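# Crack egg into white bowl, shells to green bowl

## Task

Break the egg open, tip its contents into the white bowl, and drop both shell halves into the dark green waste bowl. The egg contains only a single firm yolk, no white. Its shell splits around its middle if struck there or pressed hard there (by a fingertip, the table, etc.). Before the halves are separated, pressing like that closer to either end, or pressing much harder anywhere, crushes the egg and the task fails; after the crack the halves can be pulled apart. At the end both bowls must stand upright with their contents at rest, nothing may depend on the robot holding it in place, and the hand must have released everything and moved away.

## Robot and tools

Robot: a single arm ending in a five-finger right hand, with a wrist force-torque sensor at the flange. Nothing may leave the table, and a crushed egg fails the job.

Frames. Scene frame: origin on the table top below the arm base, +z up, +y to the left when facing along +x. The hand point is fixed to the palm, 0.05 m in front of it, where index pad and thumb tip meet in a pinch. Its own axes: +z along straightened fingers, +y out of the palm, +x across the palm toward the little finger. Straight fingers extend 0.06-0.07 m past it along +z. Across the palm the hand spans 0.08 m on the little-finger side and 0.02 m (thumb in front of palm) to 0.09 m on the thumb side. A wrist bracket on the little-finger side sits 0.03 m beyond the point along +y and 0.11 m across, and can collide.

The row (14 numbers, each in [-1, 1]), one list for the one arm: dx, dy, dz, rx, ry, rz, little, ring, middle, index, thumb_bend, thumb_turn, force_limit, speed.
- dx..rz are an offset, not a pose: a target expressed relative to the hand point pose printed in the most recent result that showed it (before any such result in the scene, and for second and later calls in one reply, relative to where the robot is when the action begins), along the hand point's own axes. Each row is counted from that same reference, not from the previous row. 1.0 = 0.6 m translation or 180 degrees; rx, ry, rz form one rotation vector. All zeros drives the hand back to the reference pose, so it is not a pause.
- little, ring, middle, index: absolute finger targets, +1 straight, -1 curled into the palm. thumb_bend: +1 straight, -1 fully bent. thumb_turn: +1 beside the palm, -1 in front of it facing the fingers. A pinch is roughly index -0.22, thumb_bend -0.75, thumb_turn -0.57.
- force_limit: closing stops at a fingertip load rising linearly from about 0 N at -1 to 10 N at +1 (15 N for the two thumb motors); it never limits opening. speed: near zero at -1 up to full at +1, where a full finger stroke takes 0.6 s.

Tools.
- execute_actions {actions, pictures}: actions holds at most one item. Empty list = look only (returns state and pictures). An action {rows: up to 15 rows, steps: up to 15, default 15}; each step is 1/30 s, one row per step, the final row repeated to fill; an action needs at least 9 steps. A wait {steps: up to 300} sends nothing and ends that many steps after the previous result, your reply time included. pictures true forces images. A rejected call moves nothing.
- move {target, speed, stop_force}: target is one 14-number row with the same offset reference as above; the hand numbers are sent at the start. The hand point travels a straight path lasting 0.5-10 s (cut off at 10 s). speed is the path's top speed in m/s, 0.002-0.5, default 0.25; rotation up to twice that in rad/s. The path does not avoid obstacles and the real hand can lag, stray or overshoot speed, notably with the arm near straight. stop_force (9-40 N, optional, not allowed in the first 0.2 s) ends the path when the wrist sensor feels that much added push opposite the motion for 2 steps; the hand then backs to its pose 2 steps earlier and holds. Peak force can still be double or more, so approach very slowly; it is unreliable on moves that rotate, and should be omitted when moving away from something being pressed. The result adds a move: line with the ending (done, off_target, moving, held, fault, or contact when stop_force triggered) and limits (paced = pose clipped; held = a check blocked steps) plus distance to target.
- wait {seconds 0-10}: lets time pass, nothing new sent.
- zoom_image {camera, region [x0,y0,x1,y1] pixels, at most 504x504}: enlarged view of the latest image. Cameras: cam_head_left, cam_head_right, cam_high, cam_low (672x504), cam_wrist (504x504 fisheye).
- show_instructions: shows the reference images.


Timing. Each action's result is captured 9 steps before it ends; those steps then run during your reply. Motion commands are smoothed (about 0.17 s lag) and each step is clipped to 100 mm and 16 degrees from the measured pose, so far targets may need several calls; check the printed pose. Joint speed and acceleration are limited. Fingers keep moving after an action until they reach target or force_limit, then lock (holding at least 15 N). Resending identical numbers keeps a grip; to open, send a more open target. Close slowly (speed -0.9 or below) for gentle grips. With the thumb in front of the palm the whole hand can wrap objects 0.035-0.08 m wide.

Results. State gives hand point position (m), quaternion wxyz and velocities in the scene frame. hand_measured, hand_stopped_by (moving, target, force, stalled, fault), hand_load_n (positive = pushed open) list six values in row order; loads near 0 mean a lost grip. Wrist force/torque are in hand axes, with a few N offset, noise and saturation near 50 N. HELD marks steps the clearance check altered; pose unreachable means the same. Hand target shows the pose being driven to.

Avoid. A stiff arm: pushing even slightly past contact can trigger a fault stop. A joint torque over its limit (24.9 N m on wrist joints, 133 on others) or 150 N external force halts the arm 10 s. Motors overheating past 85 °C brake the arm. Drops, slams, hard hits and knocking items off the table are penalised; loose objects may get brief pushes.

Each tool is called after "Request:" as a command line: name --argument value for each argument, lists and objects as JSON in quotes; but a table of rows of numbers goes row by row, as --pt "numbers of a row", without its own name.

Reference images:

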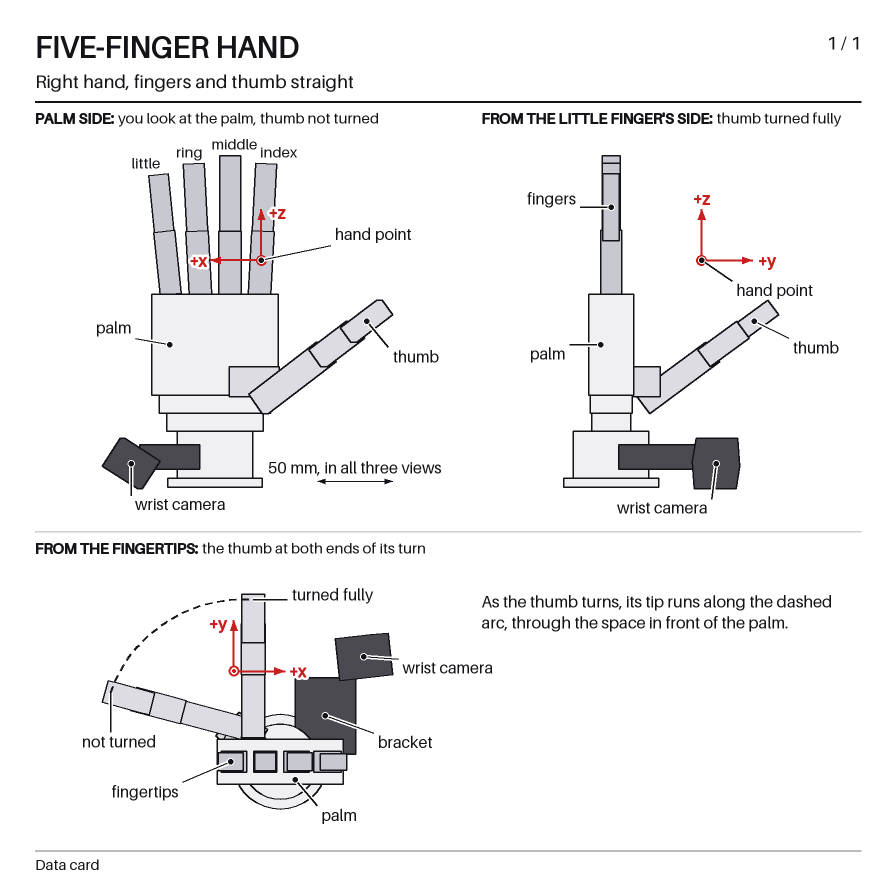

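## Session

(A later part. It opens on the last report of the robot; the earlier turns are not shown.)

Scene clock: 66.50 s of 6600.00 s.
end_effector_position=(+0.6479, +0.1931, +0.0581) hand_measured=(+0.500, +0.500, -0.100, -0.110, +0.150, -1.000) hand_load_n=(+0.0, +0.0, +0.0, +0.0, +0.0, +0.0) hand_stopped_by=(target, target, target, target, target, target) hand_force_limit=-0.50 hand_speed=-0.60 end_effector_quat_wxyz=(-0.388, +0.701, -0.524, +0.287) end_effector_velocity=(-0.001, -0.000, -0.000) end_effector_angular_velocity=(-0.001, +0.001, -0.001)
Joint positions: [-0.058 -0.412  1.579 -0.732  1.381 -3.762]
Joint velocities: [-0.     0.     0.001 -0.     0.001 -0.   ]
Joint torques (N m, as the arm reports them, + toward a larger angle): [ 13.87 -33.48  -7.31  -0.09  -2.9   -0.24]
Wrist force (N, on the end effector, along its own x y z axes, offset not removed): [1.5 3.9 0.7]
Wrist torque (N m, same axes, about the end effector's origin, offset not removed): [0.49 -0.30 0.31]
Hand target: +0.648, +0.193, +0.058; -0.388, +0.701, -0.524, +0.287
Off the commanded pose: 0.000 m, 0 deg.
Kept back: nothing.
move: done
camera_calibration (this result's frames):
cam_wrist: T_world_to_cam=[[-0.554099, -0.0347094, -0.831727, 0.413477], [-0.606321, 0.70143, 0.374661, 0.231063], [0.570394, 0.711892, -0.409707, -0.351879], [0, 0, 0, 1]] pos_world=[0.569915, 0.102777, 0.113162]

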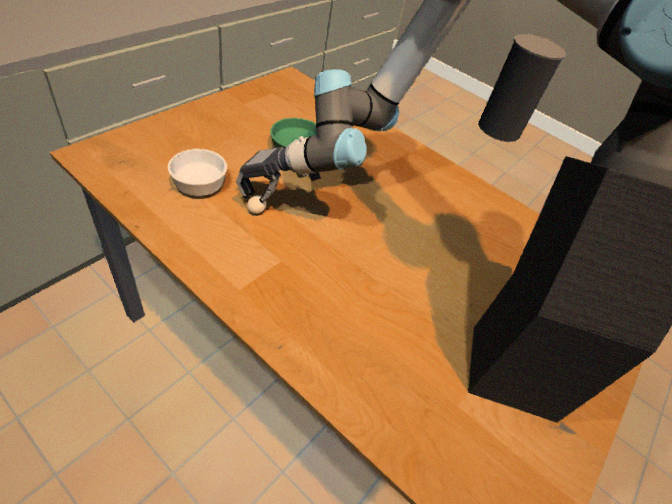

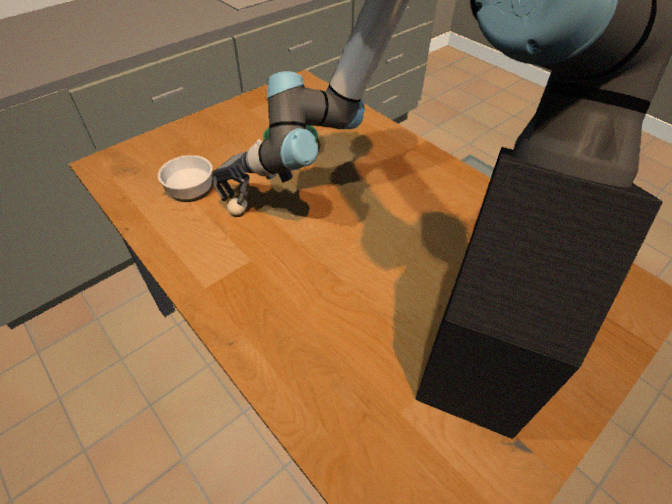

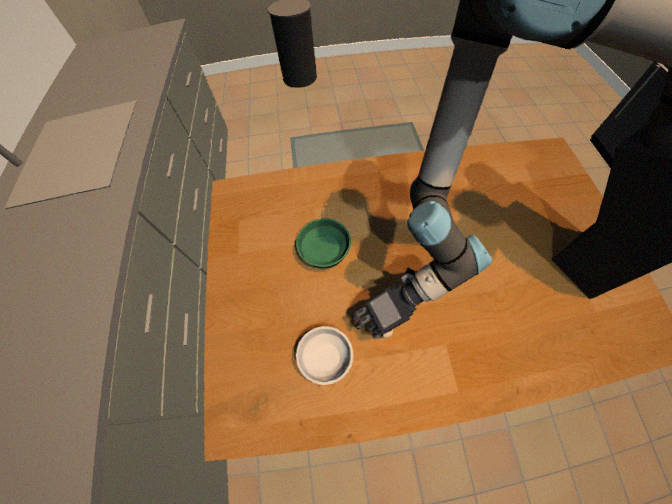

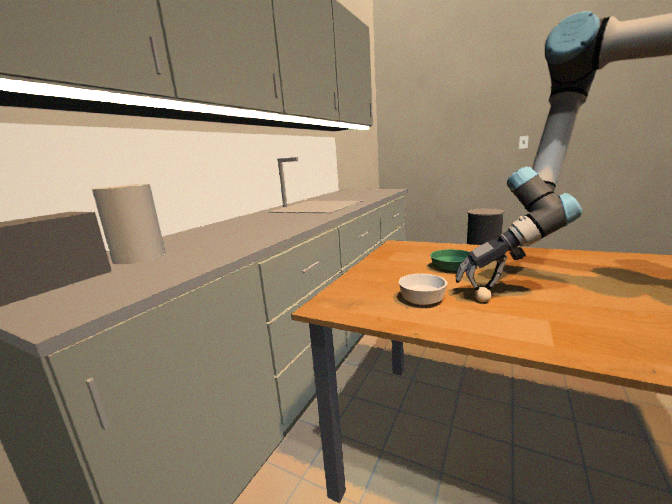

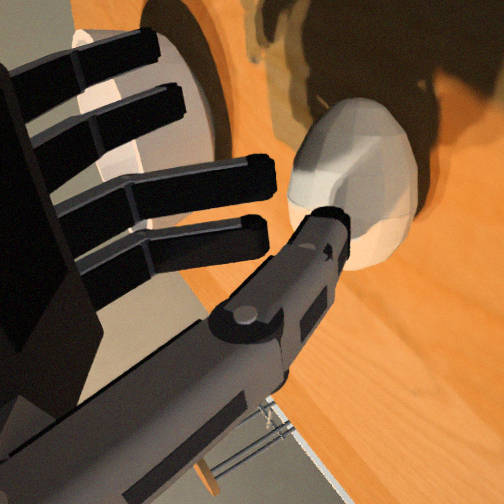

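Request:
move --target '[0,0.034,0.021,0,0,0,0.5,0.5,-0.15,-0.15,0.15,-1,-0.5,-0.6]' --speed 0.003 --stop_force 25

Request:
zoom_image --camera "cam_head_left" --region '[220, 160, 300, 225]'

Scene clock: 68.37 s of 6600.00 s.
end_effector_position=(+0.6479, +0.1931, +0.0545) hand_measured=(+0.500, +0.500, -0.150, -0.150, +0.148, -1.000) hand_load_n=(+0.0, +0.0, +0.0, +0.0, -3.5, +0.0) hand_stopped_by=(target, target, target, target, target, target) hand_force_limit=-0.50 hand_speed=-0.60 end_effector_quat_wxyz=(-0.388, +0.701, -0.524, +0.288) end_effector_velocity=(+0.001, -0.001, +0.001) end_effector_angular_velocity=(-0.000, -0.001, -0.001)
Joint positions: [-0.061 -0.405  1.574 -0.734  1.378 -3.763]
Joint velocities: [-0.    -0.003  0.001  0.001  0.001  0.   ]
Joint torques (N m, as the arm reports them, + toward a larger angle): [ 13.36 -38.95   4.5    0.6    2.67  -1.01]
Wrist force (N, on the end effector, along its own x y z axes, offset not removed): [3.3 -14.7 -19.3]
Wrist torque (N m, same axes, about the end effector's origin, offset not removed): [0.03 -0.31 0.46]
Hand target: +0.648, +0.193, +0.055; -0.388, +0.701, -0.524, +0.287
Off the commanded pose: 0.020 m, 0 deg.
Kept back: nothing.
move: contact
camera_calibration (this result's frames):
cam_wrist: T_world_to_cam=[[-0.553863, -0.0346983, -0.831885, 0.410408], [-0.606426, 0.701427, 0.374497, 0.232549], [0.570512, 0.711896, -0.409536, -0.35346], [0, 0, 0, 1]] pos_world=[0.569987, 0.102751, 0.109568]

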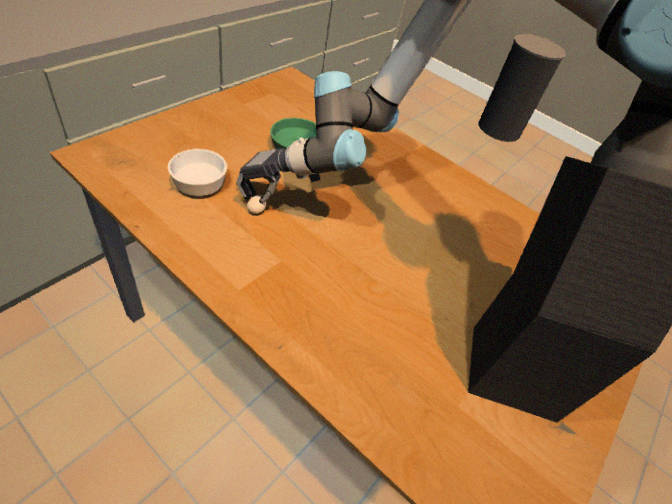

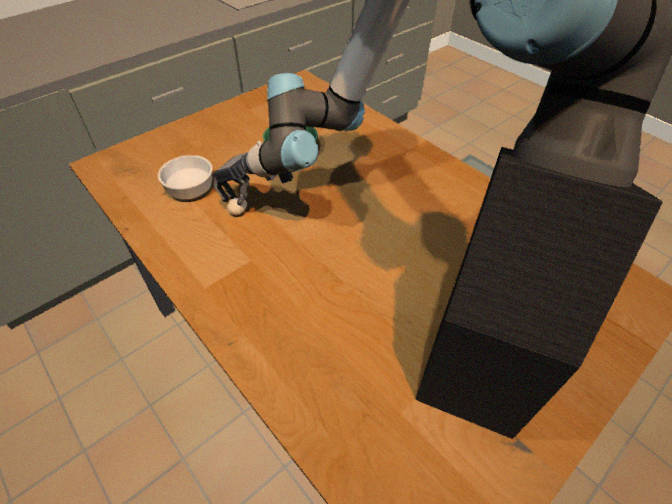

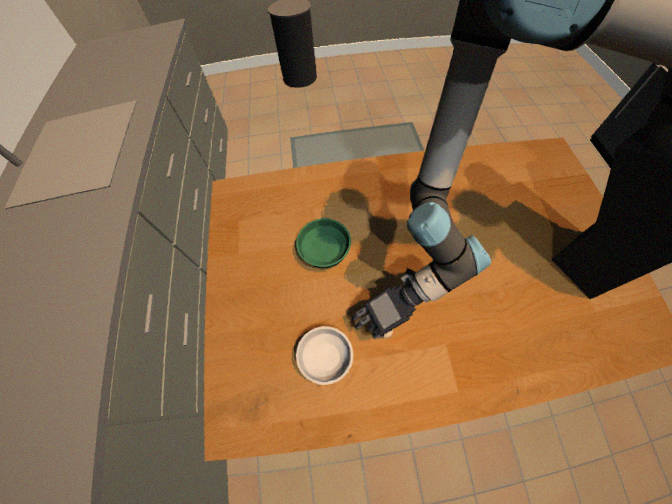

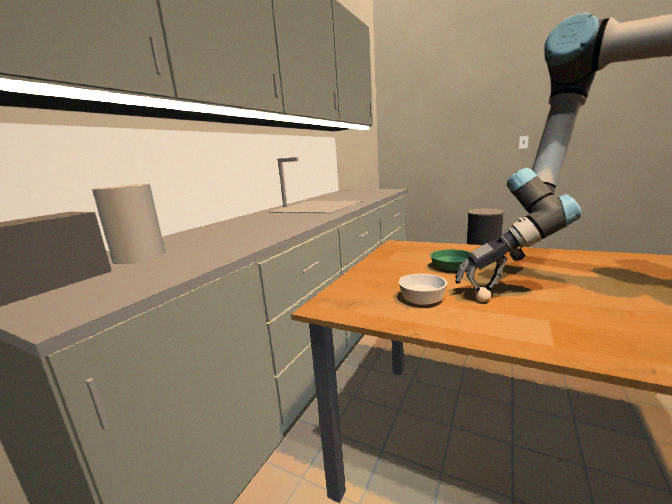

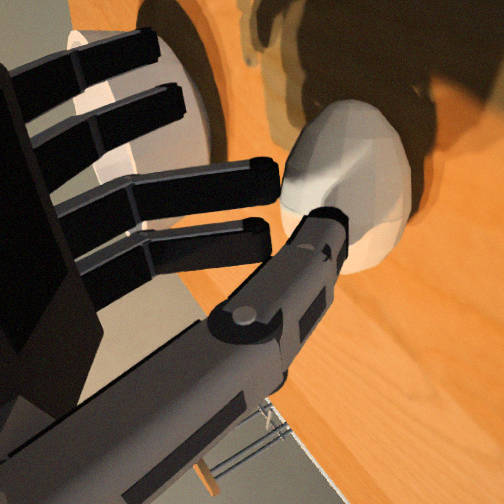

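Region (220, 160, 300, 225) of cam_head_left's 672x504 image, scaled by 6.300, with more detail than that image has; it fills the top 410 rows of this view, and the rest is white.

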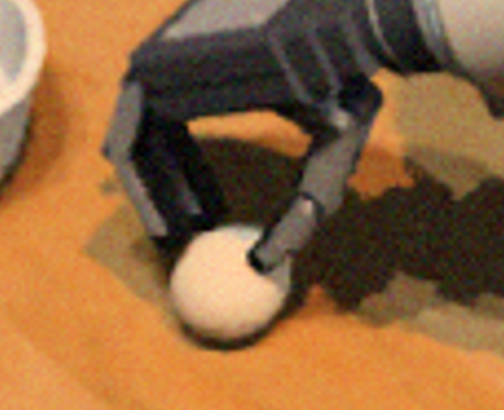

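Thumb presses on the seam firmly. A bit more.

Request:
move --target '[0,0.005,0.003,0,0,0,0.5,0.5,-0.15,-0.15,0.15,-1,-0.5,-0.6]' --speed 0.002 --stop_force 12

Request:
zoom_image --camera "cam_wrist" --region '[250, 80, 450, 300]'

Scene clock: 69.50 s of 6600.00 s.
end_effector_position=(+0.6479, +0.1932, +0.0541) hand_measured=(+0.500, +0.500, -0.150, -0.150, +0.148, -1.000) hand_load_n=(+0.0, +0.0, +0.0, +0.0, -4.5, +0.0) hand_stopped_by=(target, target, target, target, target, target) hand_force_limit=-0.50 hand_speed=-0.60 end_effector_quat_wxyz=(-0.388, +0.701, -0.524, +0.288) end_effector_velocity=(+0.000, -0.000, +0.000) end_effector_angular_velocity=(-0.000, -0.001, -0.001)
Joint positions: [-0.061 -0.404  1.573 -0.734  1.378 -3.763]
Joint velocities: [-0.    -0.001  0.001 -0.001  0.     0.   ]
Joint torques (N m, as the arm reports them, + toward a larger angle): [ 12.12 -35.21   3.22   1.08   3.17  -2.05]
Wrist force (N, on the end effector, along its own x y z axes, offset not removed): [-5.1 -24.9 -28.7]
Wrist torque (N m, same axes, about the end effector's origin, offset not removed): [-0.39 1.15 -0.26]
Hand target: +0.648, +0.193, +0.054; -0.388, +0.701, -0.524, +0.287
Off the commanded pose: 0.003 m, 0 deg.
Kept back: nothing.
move: contact
camera_calibration (this result's frames):
cam_wrist: T_world_to_cam=[[-0.553846, -0.0346411, -0.831898, 0.410038], [-0.606505, 0.701311, 0.374585, 0.232679], [0.570444, 0.712013, -0.409429, -0.35368], [0, 0, 0, 1]] pos_world=[0.569973, 0.102848, 0.109145]

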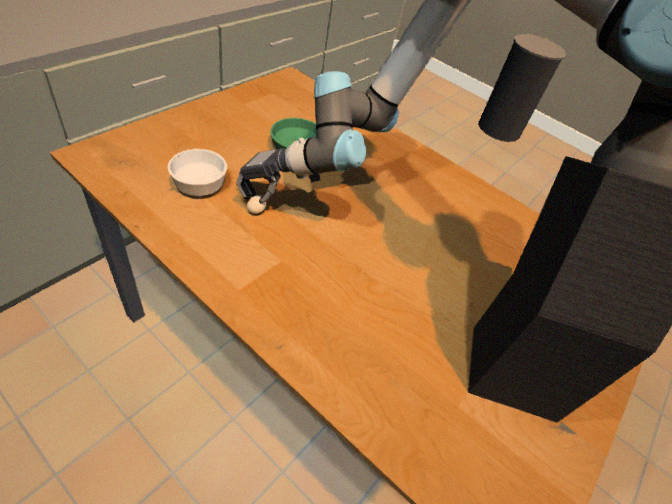

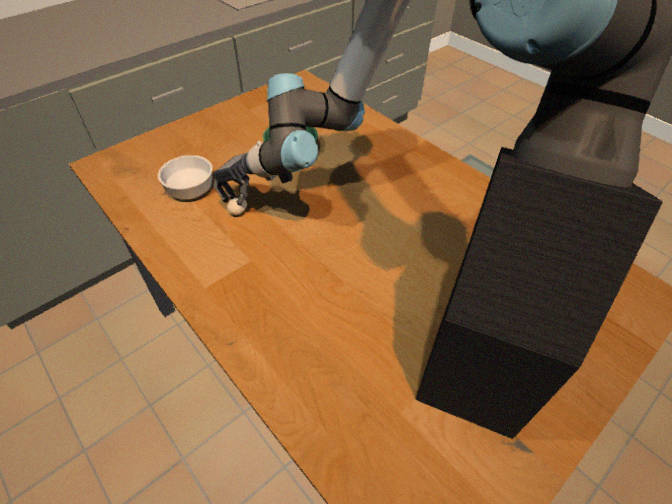

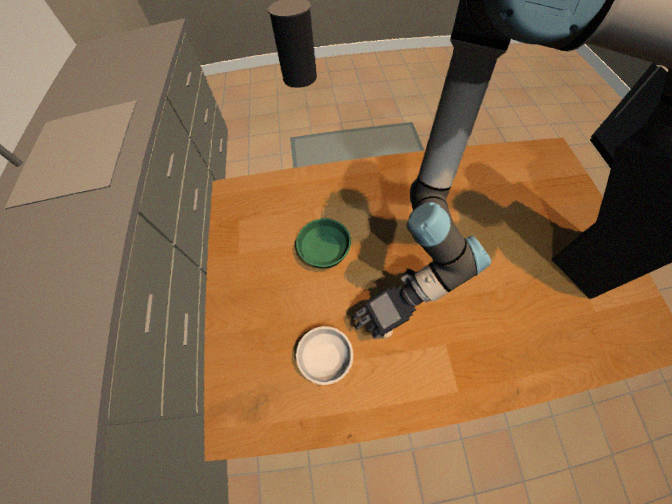

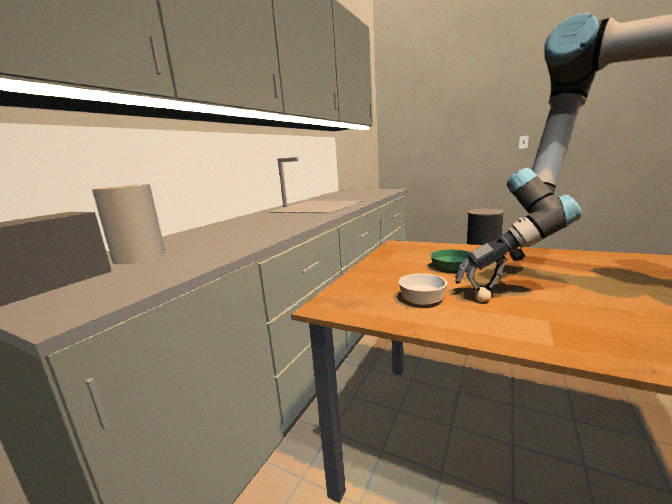

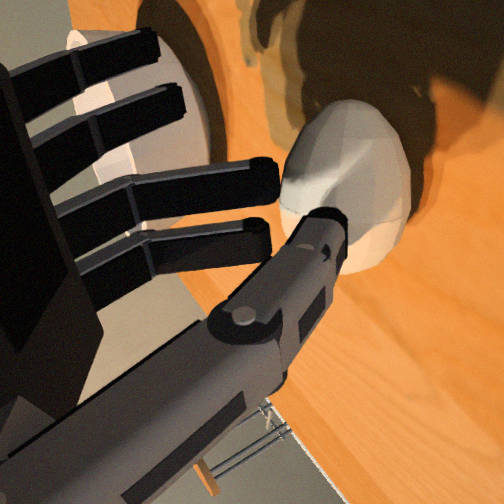

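Region (250, 80, 450, 300) of cam_wrist's 504x504 image, scaled by 2.291, with more detail than that image has; it fills the left 458 columns of this view, and the rest is white.

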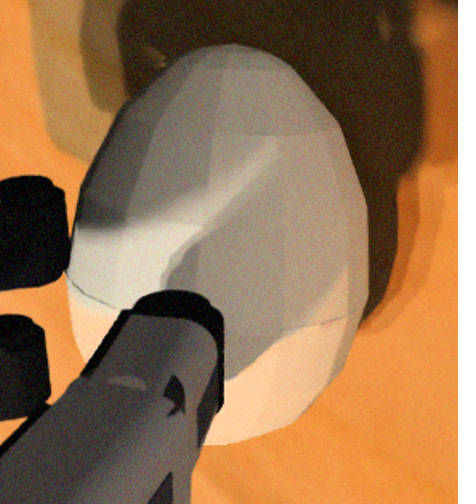

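Request:
move --target '[-0.006,-0.012,-0.008,0,0,0,0.5,0.5,0.15,-0.15,0.15,-1,-0.5,-0.6]' --speed 0.02

Request:
move --target '[0,0,0,0,0,0,0.5,0.5,0.15,0.15,0.75,-0.75,-0.5,-0.6]'

Request:
zoom_image --camera "cam_wrist" --region '[270, 60, 470, 280]'

Scene clock: 70.73 s of 6600.00 s.
end_effector_position=(+0.6467, +0.1965, +0.0625) hand_measured=(+0.500, +0.500, +0.150, -0.150, +0.150, -1.000) hand_load_n=(+0.0, +0.0, +0.0, +0.0, +0.0, +0.0) hand_stopped_by=(target, target, target, target, target, target) hand_force_limit=-0.50 hand_speed=-0.60 end_effector_quat_wxyz=(-0.388, +0.701, -0.524, +0.288) end_effector_velocity=(-0.001, +0.001, +0.002) end_effector_angular_velocity=(+0.001, +0.001, +0.001)
Joint positions: [-0.049 -0.419  1.587 -0.735  1.388 -3.758]
Joint velocities: [ 0.003 -0.003  0.003  0.001  0.002  0.001]
Joint torques (N m, as the arm reports them, + toward a larger angle): [ 35.33 -48.83   5.61  -0.4    1.75   1.86]
Wrist force (N, on the end effector, along its own x y z axes, offset not removed): [0.8 4.3 2.2]
Wrist torque (N m, same axes, about the end effector's origin, offset not removed): [0.36 -0.18 0.11]
Hand target: +0.647, +0.197, +0.063; -0.388, +0.701, -0.524, +0.288
Off the commanded pose: 0.000 m, 0 deg.
Kept back: nothing.
move: done
camera_calibration (this result's frames):
cam_wrist: T_world_to_cam=[[-0.553846, -0.0346291, -0.831899, 0.41652], [-0.606507, 0.701304, 0.374595, 0.226507], [0.570443, 0.71202, -0.409417, -0.351866], [0, 0, 0, 1]] pos_world=[0.568785, 0.106109, 0.117594]

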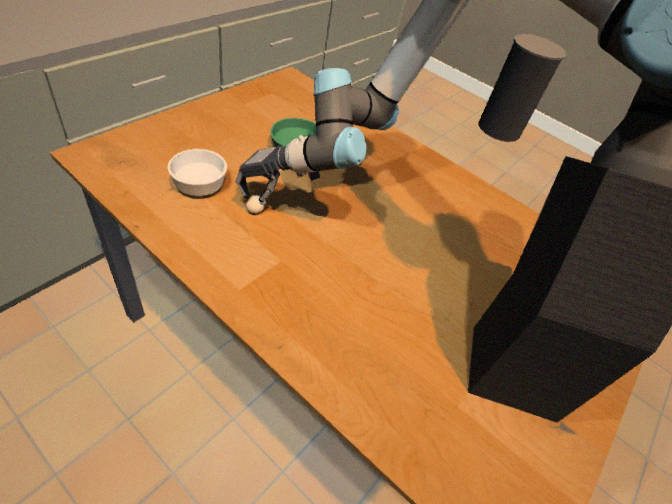

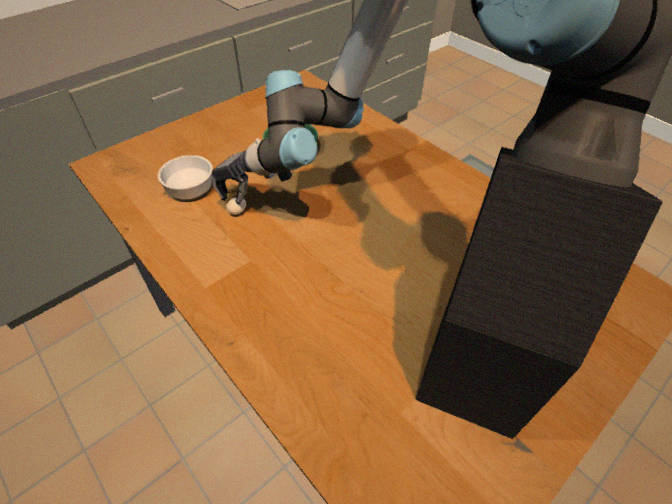

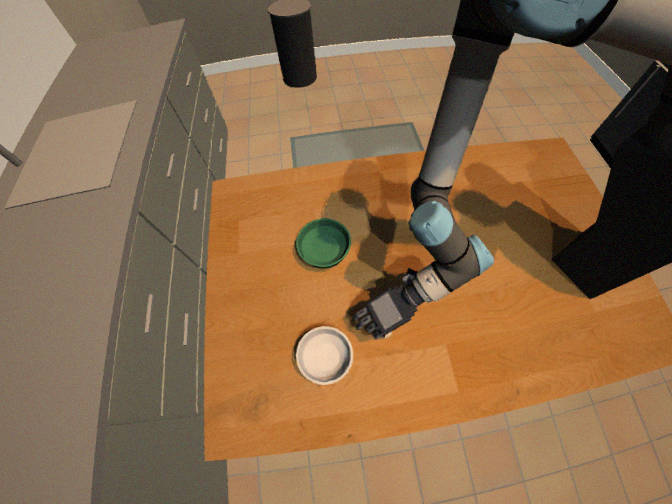

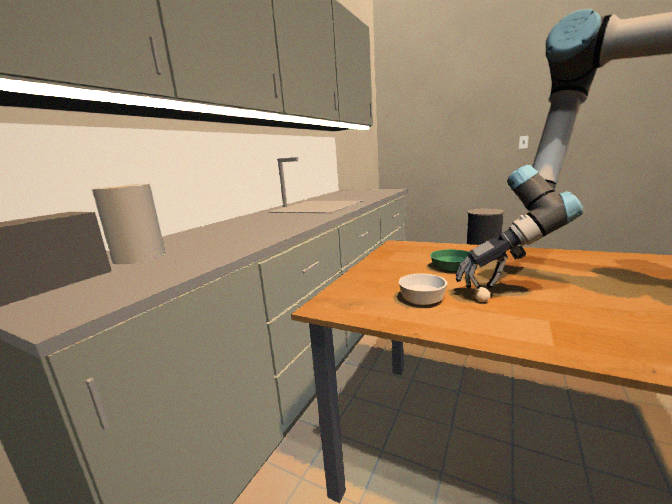

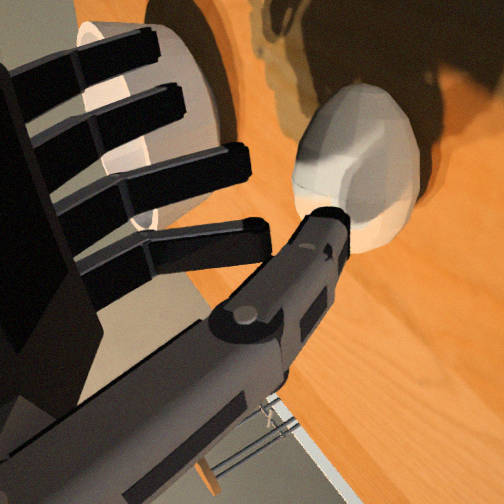

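Scene clock: 72.43 s of 6600.00 s.
end_effector_position=(+0.6467, +0.1965, +0.0625) hand_measured=(+0.500, +0.500, +0.150, +0.150, +0.750, -0.750) hand_load_n=(+0.0, +0.0, +0.0, +0.0, +0.0, +0.0) hand_stopped_by=(target, target, target, target, target, target) hand_force_limit=-0.50 hand_speed=-0.60 end_effector_quat_wxyz=(-0.388, +0.701, -0.524, +0.288) end_effector_velocity=(-0.001, +0.001, -0.000) end_effector_angular_velocity=(+0.001, +0.001, +0.002)
Joint positions: [-0.049 -0.419  1.587 -0.735  1.388 -3.758]
Joint velocities: [ 0.     0.001  0.     0.001 -0.001 -0.   ]
Joint torques (N m, as the arm reports them, + toward a larger angle): [ 10.46 -34.2   -7.5   -0.21  -2.76  -1.44]
Wrist force (N, on the end effector, along its own x y z axes, offset not removed): [2.9 5.2 -0.2]
Wrist torque (N m, same axes, about the end effector's origin, offset not removed): [0.47 -0.45 0.33]
Hand target: +0.647, +0.196, +0.063; -0.388, +0.701, -0.524, +0.288
Off the commanded pose: 0.000 m, 0 deg.
Kept back: nothing.
move: done
camera_calibration (this result's frames):
cam_wrist: T_world_to_cam=[[-0.553844, -0.0346219, -0.831901, 0.416519], [-0.606504, 0.701305, 0.374598, 0.226505], [0.570447, 0.71202, -0.409412, -0.35187], [0, 0, 0, 1]] pos_world=[0.568786, 0.10611, 0.117595]

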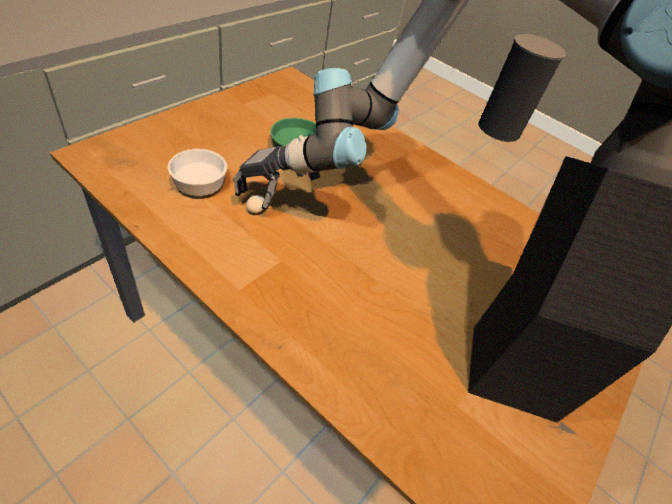

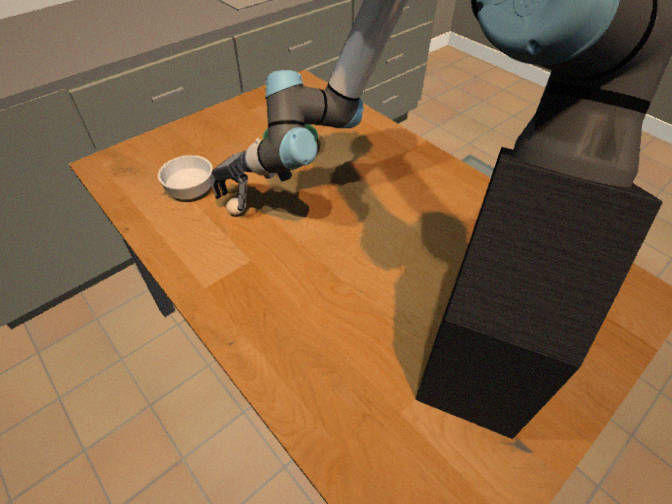

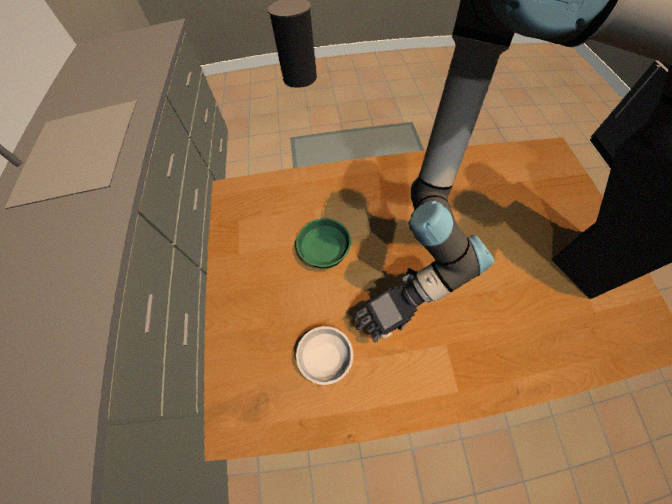

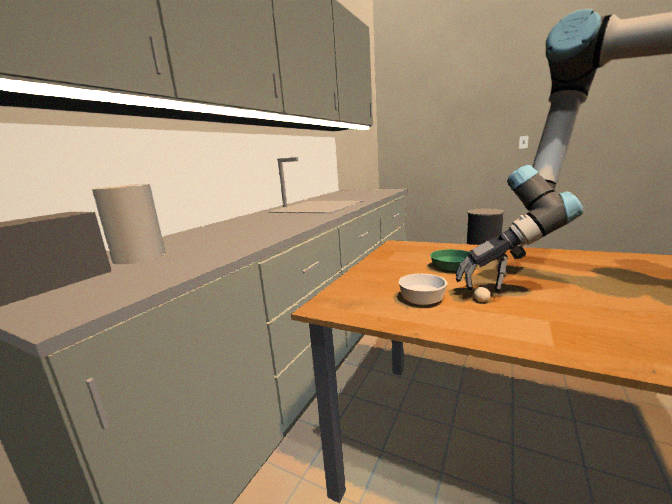

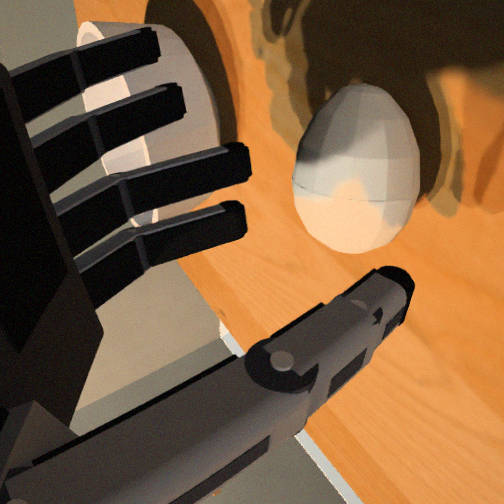

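Region (270, 60, 470, 280) of cam_wrist's 504x504 image, scaled by 2.291, with more detail than that image has; it fills the left 458 columns of this view, and the rest is white.

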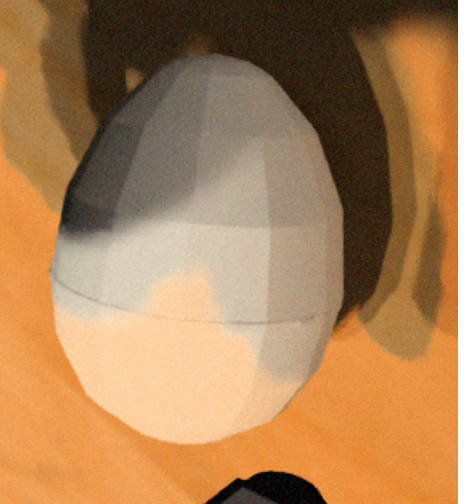

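Request:
move --target '[0,0.043,0.033,0,0,0,0.5,0.3,0.2,0.2,0.6,-0.93,-0.5,-0.6]' --speed 0.03

Request:
move --target '[0,0,0,0,0,0,0.5,0.1,-0.4,-0.4,0,-0.93,0,-0.9]'

Scene clock: 74.13 s of 6600.00 s.
end_effector_position=(+0.6495, +0.1975, +0.0304) hand_measured=(+0.500, +0.300, +0.200, +0.200, +0.600, -0.930) hand_load_n=(+0.0, +0.0, +0.0, +0.0, +0.0, +0.0) hand_stopped_by=(target, target, target, target, target, target) hand_force_limit=-0.50 hand_speed=-0.60 end_effector_quat_wxyz=(-0.388, +0.701, -0.524, +0.288) end_effector_velocity=(+0.001, -0.000, -0.002) end_effector_angular_velocity=(-0.000, -0.001, -0.000)
Joint positions: [-0.071 -0.35   1.525 -0.74   1.369 -3.767]
Joint velocities: [-0.002  0.005 -0.006 -0.001 -0.002 -0.001]
Joint torques (N m, as the arm reports them, + toward a larger angle): [ 11.64 -33.92  -6.6   -0.39  -2.74  -1.1 ]
Wrist force (N, on the end effector, along its own x y z axes, offset not removed): [0.9 -0.5 -4.6]
Wrist torque (N m, same axes, about the end effector's origin, offset not removed): [0.10 0.06 -0.11]
Hand target: +0.650, +0.197, +0.030; -0.388, +0.701, -0.524, +0.288
Off the commanded pose: 0.000 m, 0 deg.
Kept back: nothing.
move: done
camera_calibration (this result's frames):
cam_wrist: T_world_to_cam=[[-0.553833, -0.0346445, -0.831907, 0.391365], [-0.606507, 0.701318, 0.37457, 0.239496], [0.570454, 0.712006, -0.409425, -0.367298], [0, 0, 0, 1]] pos_world=[0.571533, 0.107114, 0.0854905]

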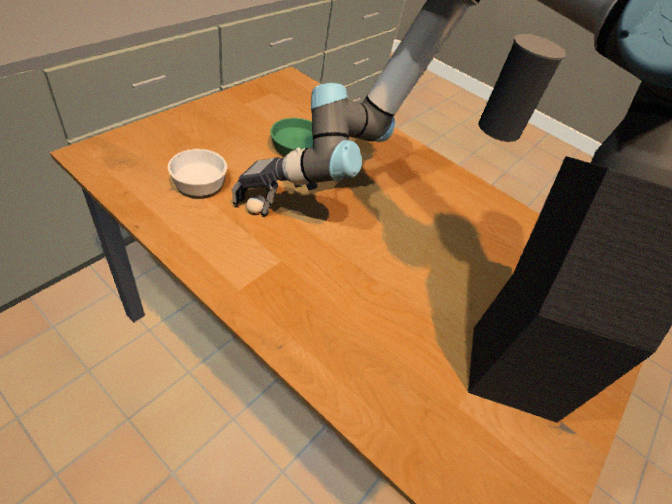

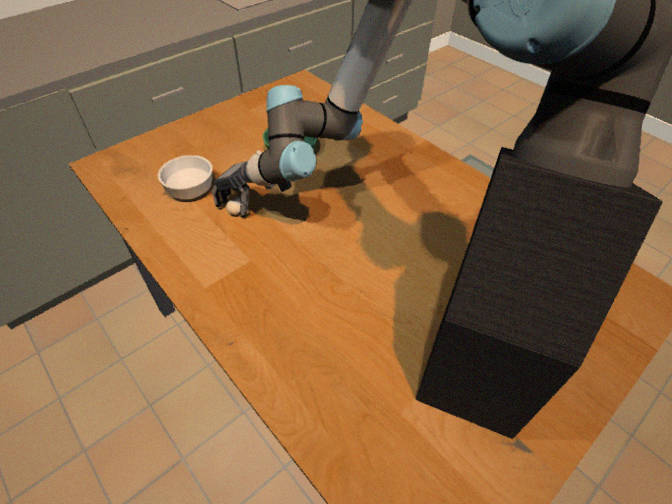

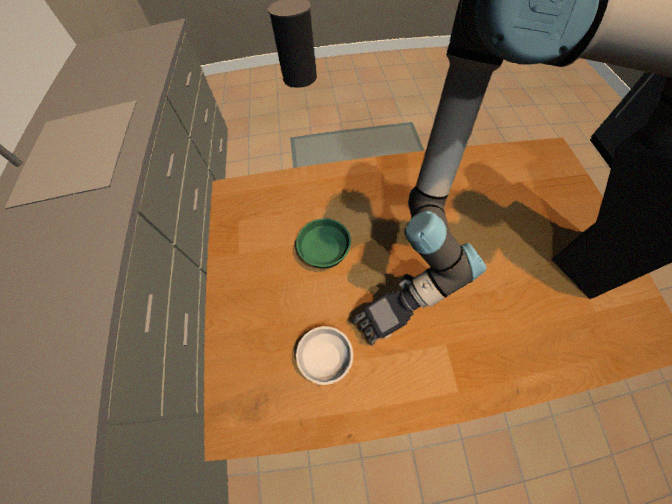

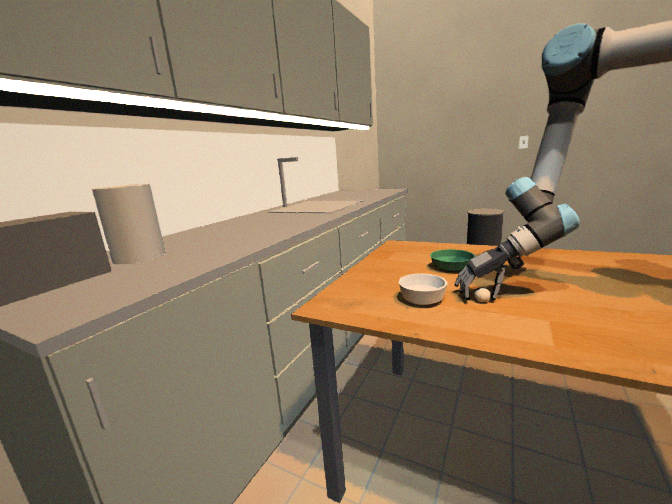

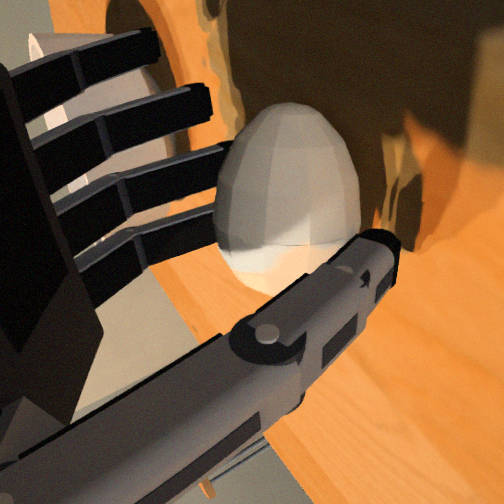

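Scene clock: 75.97 s of 6600.00 s.
end_effector_position=(+0.6495, +0.1974, +0.0304) hand_measured=(+0.500, +0.100, -0.014, -0.064, +0.456, -0.930) hand_load_n=(+0.0, +0.0, +4.0, +5.5, +9.5, -0.5) hand_stopped_by=(target, target, force, force, force, target) hand_force_limit=0.00 hand_speed=-0.90 end_effector_quat_wxyz=(-0.388, +0.701, -0.524, +0.288) end_effector_velocity=(+0.000, -0.000, +0.000) end_effector_angular_velocity=(-0.001, -0.000, -0.001)
Joint positions: [-0.071 -0.35   1.525 -0.74   1.369 -3.768]
Joint velocities: [-0.    -0.001  0.    -0.     0.001  0.   ]
Joint torques (N m, as the arm reports them, + toward a larger angle): [ 35.04 -49.56   6.54   0.01   1.29   0.55]
Wrist force (N, on the end effector, along its own x y z axes, offset not removed): [4.0 3.4 0.9]
Wrist torque (N m, same axes, about the end effector's origin, offset not removed): [0.53 -0.32 0.00]
Hand target: +0.649, +0.197, +0.030; -0.388, +0.701, -0.524, +0.288
Off the commanded pose: 0.000 m, 0 deg.
Kept back: nothing.
move: done
camera_calibration (this result's frames):
cam_wrist: T_world_to_cam=[[-0.553848, -0.0346503, -0.831897, 0.391361], [-0.606475, 0.701352, 0.374557, 0.239502], [0.570474, 0.711972, -0.409457, -0.367284], [0, 0, 0, 1]] pos_world=[0.571532, 0.107082, 0.0854784]

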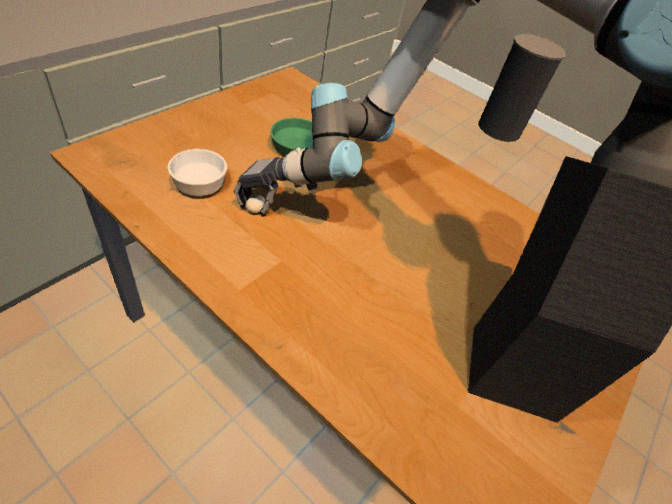

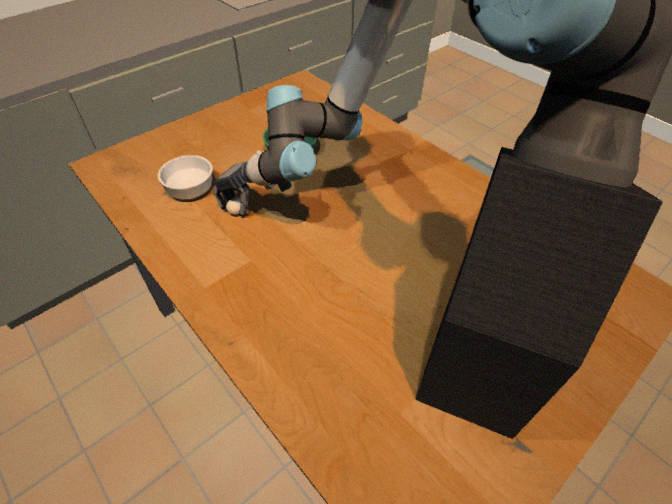

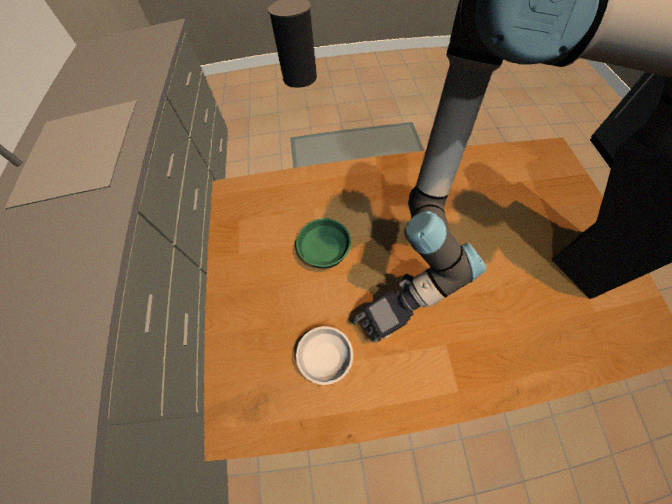

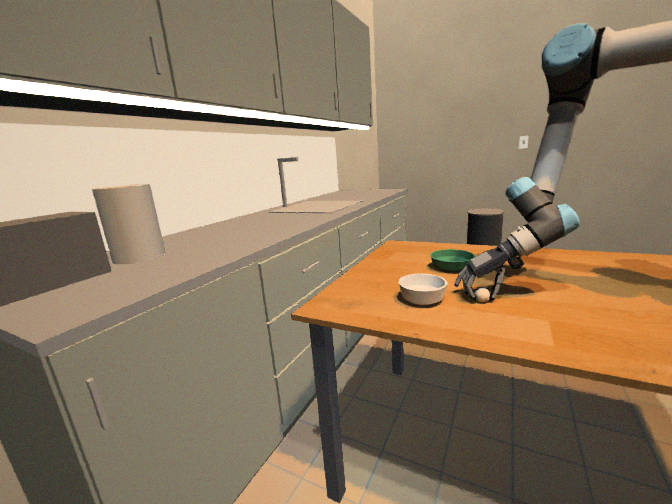

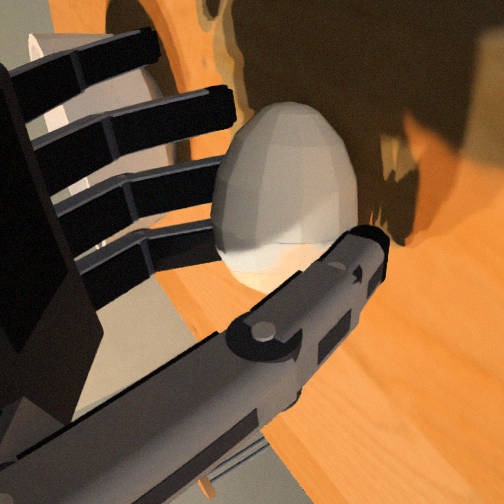

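Request:
move --target '[0,0,0,0,0,0,0.5,-0.35,-0.2,-0.4,0,-0.93,0.6,-0.9]'

Scene clock: 78.73 s of 6600.00 s.
end_effector_position=(+0.6495, +0.1975, +0.0304) hand_measured=(+0.500, -0.164, -0.028, -0.064, +0.458, -0.930) hand_load_n=(+0.0, +8.0, +4.0, +1.5, +14.5, +7.0) hand_stopped_by=(target, force, force, force, force, target) hand_force_limit=0.60 hand_speed=-0.90 end_effector_quat_wxyz=(-0.388, +0.701, -0.524, +0.288) end_effector_velocity=(+0.001, -0.000, +0.000) end_effector_angular_velocity=(-0.000, -0.001, -0.001)
Joint positions: [-0.071 -0.35   1.525 -0.74   1.369 -3.767]
Joint velocities: [-0.    -0.001 -0.    -0.     0.    -0.   ]
Joint torques (N m, as the arm reports them, + toward a larger angle): [ 14.91 -48.57   6.63  -0.24   1.     0.21]
Wrist force (N, on the end effector, along its own x y z axes, offset not removed): [3.9 2.5 2.1]
Wrist torque (N m, same axes, about the end effector's origin, offset not removed): [0.00 -0.81 0.39]
Hand target: +0.649, +0.197, +0.030; -0.388, +0.701, -0.524, +0.288
Off the commanded pose: 0.000 m, 0 deg.
Kept back: nothing.
move: done
camera_calibration (this result's frames):
cam_wrist: T_world_to_cam=[[-0.553832, -0.0346488, -0.831907, 0.391367], [-0.606508, 0.701319, 0.374565, 0.239497], [0.570455, 0.712005, -0.409428, -0.367297], [0, 0, 0, 1]] pos_world=[0.571534, 0.107114, 0.0854922]

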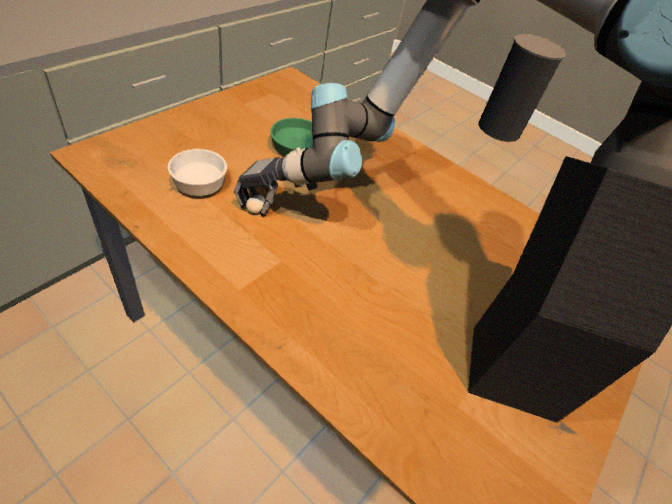

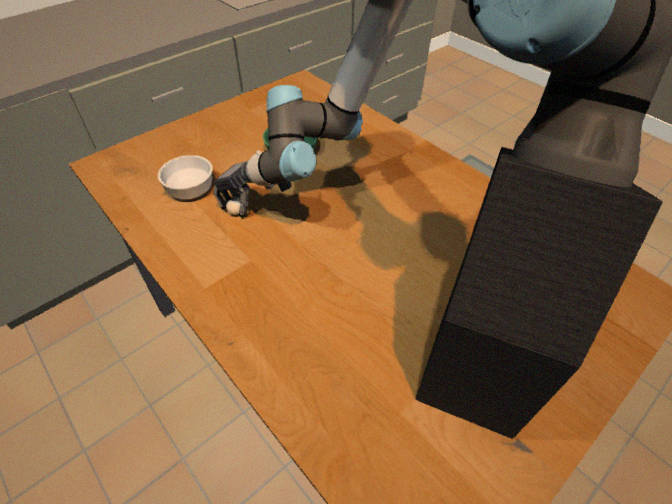

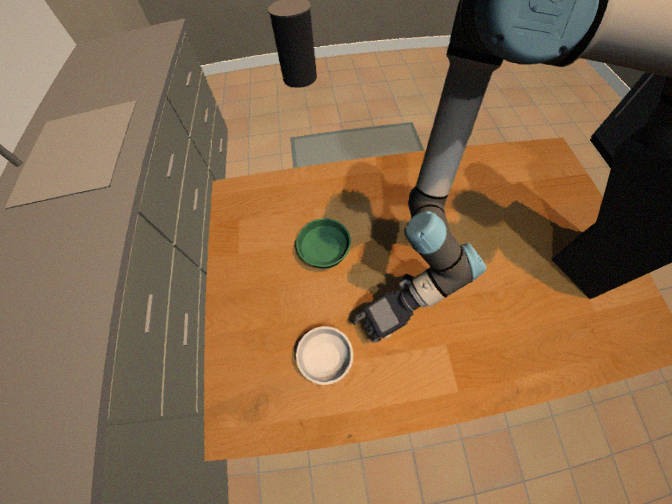

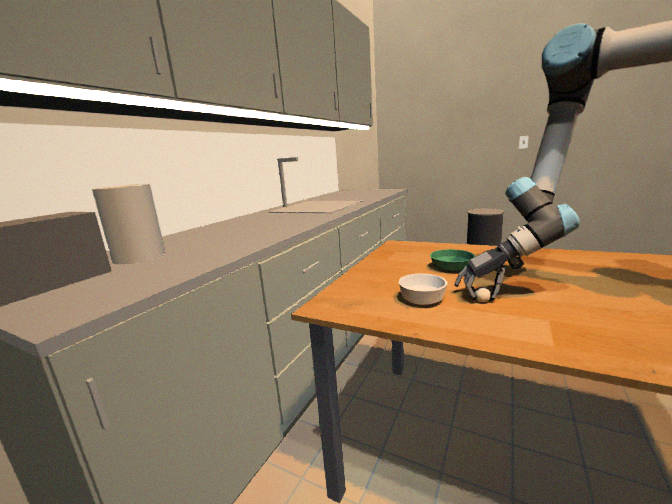

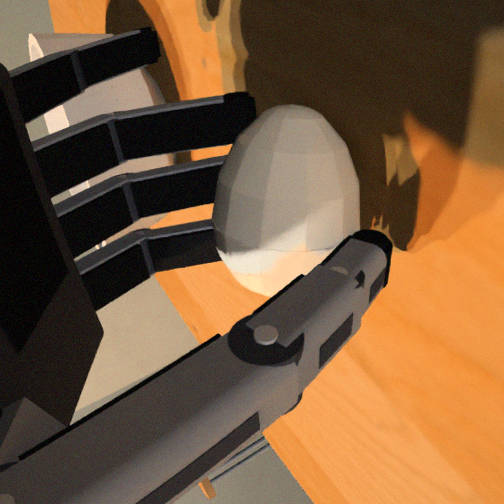

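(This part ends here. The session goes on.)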